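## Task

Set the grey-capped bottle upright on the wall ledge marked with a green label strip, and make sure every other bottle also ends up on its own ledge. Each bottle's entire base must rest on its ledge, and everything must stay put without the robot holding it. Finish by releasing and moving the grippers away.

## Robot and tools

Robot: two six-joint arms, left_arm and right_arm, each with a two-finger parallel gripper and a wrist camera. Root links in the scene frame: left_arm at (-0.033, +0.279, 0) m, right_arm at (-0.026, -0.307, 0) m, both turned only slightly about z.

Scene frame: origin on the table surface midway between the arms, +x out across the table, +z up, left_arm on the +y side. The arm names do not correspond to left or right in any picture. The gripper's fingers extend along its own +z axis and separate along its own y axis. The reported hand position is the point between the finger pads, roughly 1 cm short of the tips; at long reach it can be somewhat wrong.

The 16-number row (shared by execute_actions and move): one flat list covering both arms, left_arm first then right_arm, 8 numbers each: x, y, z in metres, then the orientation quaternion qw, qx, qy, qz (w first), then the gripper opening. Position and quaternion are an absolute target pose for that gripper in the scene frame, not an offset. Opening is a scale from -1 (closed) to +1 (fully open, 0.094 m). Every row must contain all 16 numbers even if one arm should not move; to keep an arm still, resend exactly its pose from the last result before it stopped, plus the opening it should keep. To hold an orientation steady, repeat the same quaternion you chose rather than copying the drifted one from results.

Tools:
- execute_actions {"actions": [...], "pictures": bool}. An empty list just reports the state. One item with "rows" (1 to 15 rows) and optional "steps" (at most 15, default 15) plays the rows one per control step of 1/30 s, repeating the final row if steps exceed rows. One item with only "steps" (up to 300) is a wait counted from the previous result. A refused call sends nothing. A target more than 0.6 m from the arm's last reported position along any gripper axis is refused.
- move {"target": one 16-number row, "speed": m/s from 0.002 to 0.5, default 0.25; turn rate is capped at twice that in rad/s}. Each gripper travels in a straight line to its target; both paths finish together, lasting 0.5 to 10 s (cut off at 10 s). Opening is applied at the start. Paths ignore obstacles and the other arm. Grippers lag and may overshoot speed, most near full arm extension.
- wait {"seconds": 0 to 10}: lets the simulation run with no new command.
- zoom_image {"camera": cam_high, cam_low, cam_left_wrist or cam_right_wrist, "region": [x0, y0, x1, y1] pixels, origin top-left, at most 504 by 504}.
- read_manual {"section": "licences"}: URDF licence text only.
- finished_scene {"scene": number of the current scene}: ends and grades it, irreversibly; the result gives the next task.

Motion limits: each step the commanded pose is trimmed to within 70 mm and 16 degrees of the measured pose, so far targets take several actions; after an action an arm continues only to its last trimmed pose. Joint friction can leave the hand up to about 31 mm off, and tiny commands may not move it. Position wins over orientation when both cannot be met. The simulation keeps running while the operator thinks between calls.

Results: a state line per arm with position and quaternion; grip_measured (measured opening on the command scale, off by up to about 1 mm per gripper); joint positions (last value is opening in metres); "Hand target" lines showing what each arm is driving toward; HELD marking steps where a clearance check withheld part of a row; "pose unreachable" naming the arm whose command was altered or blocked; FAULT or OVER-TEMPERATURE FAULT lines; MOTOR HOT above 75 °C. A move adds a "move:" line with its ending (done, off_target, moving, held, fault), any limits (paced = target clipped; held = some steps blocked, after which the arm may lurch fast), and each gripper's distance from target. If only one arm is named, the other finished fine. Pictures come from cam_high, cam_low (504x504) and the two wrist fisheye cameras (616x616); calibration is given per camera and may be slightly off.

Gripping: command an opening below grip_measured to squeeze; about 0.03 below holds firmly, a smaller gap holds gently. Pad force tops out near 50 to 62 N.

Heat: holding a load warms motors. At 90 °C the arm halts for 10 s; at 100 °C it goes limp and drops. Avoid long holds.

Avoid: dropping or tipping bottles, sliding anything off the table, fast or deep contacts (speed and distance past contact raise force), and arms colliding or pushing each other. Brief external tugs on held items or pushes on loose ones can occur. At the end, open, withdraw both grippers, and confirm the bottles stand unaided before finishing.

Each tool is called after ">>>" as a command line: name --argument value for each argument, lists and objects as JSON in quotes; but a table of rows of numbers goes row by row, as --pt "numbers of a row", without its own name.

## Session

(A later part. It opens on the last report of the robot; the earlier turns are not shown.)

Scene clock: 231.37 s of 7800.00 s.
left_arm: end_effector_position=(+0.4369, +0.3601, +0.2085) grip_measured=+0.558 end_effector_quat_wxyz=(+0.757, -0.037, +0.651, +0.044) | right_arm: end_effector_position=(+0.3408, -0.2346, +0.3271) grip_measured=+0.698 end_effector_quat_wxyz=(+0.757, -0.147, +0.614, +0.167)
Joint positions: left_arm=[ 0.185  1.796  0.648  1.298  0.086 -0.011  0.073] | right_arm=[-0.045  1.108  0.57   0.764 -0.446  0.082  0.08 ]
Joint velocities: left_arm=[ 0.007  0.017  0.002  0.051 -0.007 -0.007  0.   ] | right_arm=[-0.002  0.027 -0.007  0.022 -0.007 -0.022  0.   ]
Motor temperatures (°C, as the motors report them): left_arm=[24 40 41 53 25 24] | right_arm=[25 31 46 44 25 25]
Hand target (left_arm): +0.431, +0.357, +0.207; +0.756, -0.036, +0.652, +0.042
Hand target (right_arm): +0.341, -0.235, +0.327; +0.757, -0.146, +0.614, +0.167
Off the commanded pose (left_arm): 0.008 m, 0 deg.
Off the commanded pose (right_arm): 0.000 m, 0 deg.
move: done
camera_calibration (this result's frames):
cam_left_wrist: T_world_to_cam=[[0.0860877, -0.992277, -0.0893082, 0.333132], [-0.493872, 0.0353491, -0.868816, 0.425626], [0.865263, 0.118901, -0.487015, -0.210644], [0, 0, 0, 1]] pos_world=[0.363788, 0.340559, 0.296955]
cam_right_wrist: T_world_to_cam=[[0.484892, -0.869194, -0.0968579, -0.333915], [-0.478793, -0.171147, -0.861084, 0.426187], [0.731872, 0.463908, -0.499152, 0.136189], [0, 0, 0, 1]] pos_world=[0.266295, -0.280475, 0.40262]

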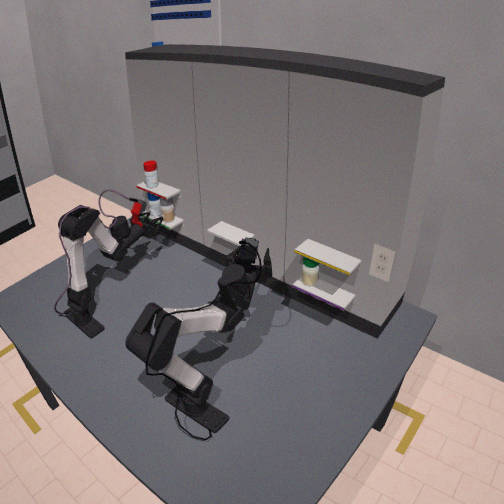

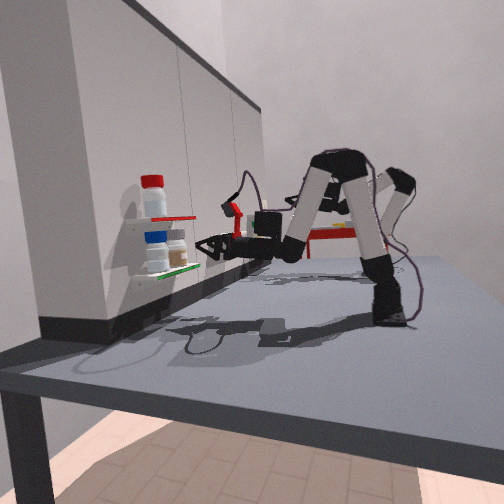

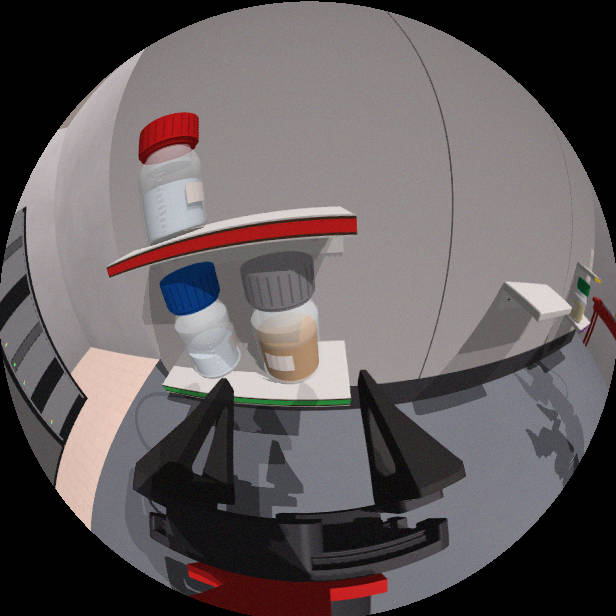

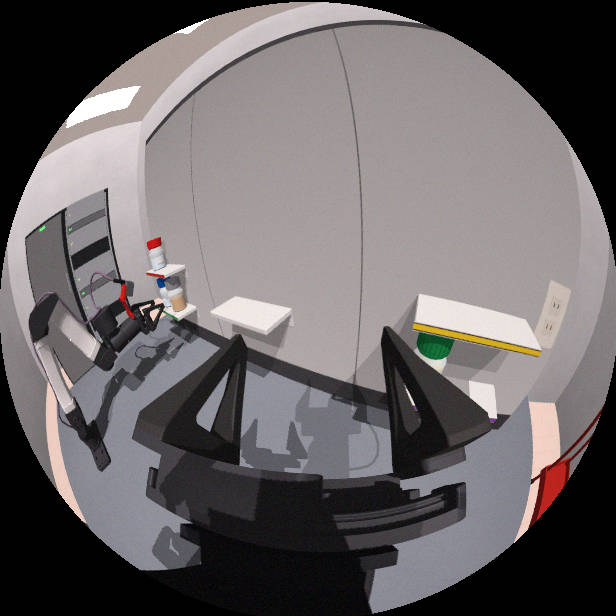

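The bottle stands fully on the green ledge. Moving clear.

>>> move --target '[0.33,0.335,0.29,0.7560,-0.0362,0.6513,0.0425,0.56,0.3410,-0.2350,0.3272,0.757,-0.146,0.614,0.167,0.7]' --speed 0.2

Scene clock: 233.53 s of 7800.00 s.
left_arm: end_effector_position=(+0.3309, +0.3345, +0.3013) grip_measured=+0.558 end_effector_quat_wxyz=(+0.765, -0.034, +0.642, +0.043) | right_arm: end_effector_position=(+0.3408, -0.2346, +0.3271) grip_measured=+0.698 end_effector_quat_wxyz=(+0.757, -0.147, +0.614, +0.167)
Joint positions: left_arm=[ 0.17   1.05   0.469  0.756  0.077 -0.011  0.073] | right_arm=[-0.045  1.108  0.57   0.764 -0.446  0.082  0.08 ]
Joint velocities: left_arm=[ 0.007 -0.002 -0.012 -0.022  0.095  0.007  0.   ] | right_arm=[ 0.012 -0.002 -0.007 -0.051  0.007 -0.022  0.001]
Motor temperatures (°C, as the motors report them): left_arm=[24 40 41 52 25 24] | right_arm=[25 31 46 44 25 25]
Hand target (left_arm): +0.330, +0.333, +0.292; +0.757, -0.036, +0.652, +0.042
Hand target (right_arm): +0.341, -0.235, +0.327; +0.757, -0.146, +0.614, +0.167
Off the commanded pose (left_arm): 0.011 m, 2 deg.
Off the commanded pose (right_arm): 0.000 m, 0 deg.
move: off_target (left_arm)
camera_calibration (this result's frames):
cam_left_wrist: T_world_to_cam=[[0.0830142, -0.992419, -0.0906233, 0.326658], [-0.4708, 0.0410932, -0.881283, 0.448943], [0.878326, 0.115824, -0.463819, -0.08099], [0, 0, 0, 1]] pos_world=[0.255381, 0.315114, 0.387684]
cam_right_wrist: T_world_to_cam=[[0.484892, -0.869194, -0.0968579, -0.333915], [-0.478793, -0.171147, -0.861084, 0.426187], [0.731872, 0.463908, -0.499152, 0.136189], [0, 0, 0, 1]] pos_world=[0.266295, -0.280475, 0.40262]

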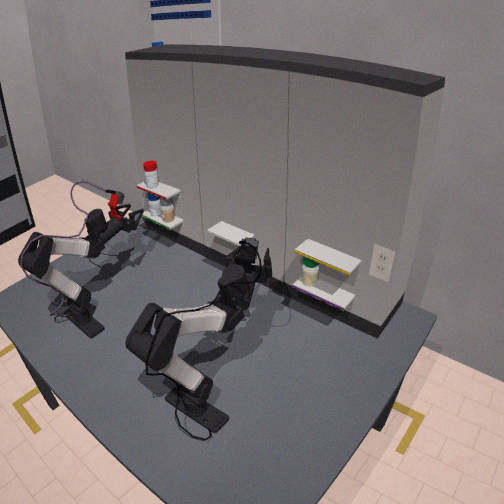

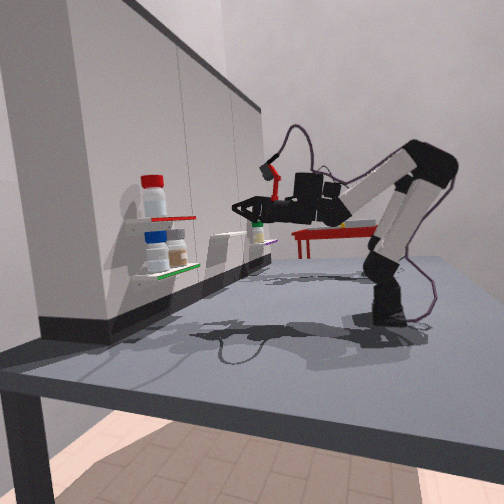

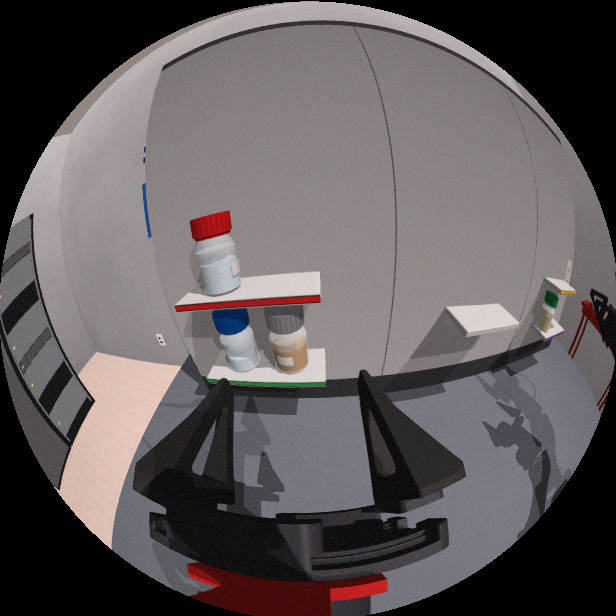

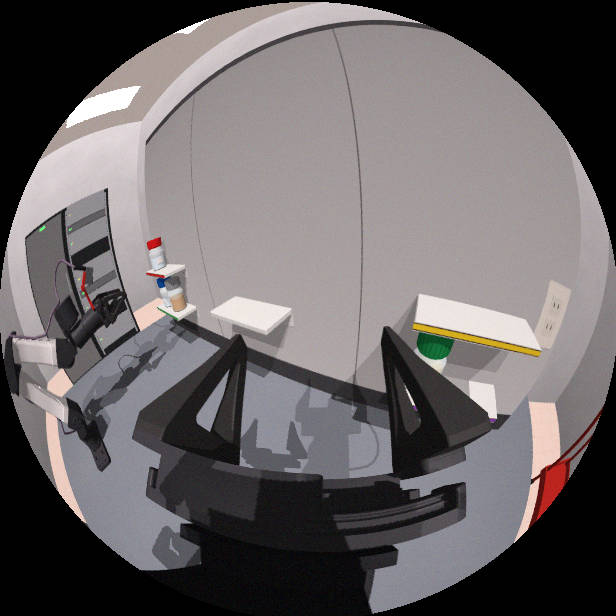

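>>> zoom_image --camera "cam_high" --region '[280, 230, 370, 320]'

>>> zoom_image --camera "cam_left_wrist" --region '[165, 200, 345, 400]'

Region (280, 230, 370, 320) of cam_high's 504x504 image, scaled by 5.600, with more detail than that image has.

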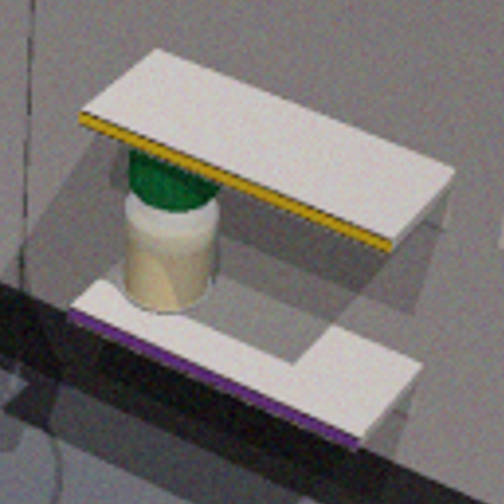

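Region (165, 200, 345, 400) of cam_left_wrist's 616x616 image, scaled by 2.520, with more detail than that image has; it fills the left 454 columns of this view, and the rest is white.

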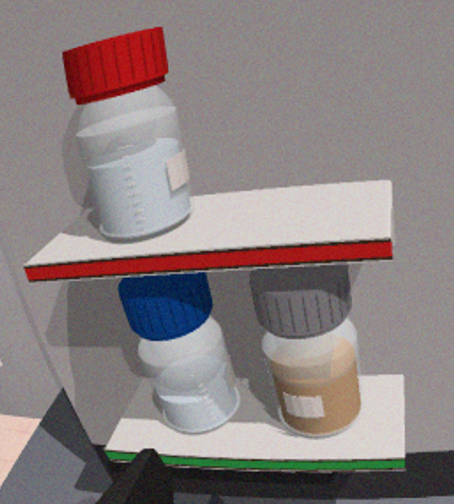

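All bottles are fully on their ledges and both arms are clear.

>>> finished_scene --scene 2

The scene is finished: the task was done.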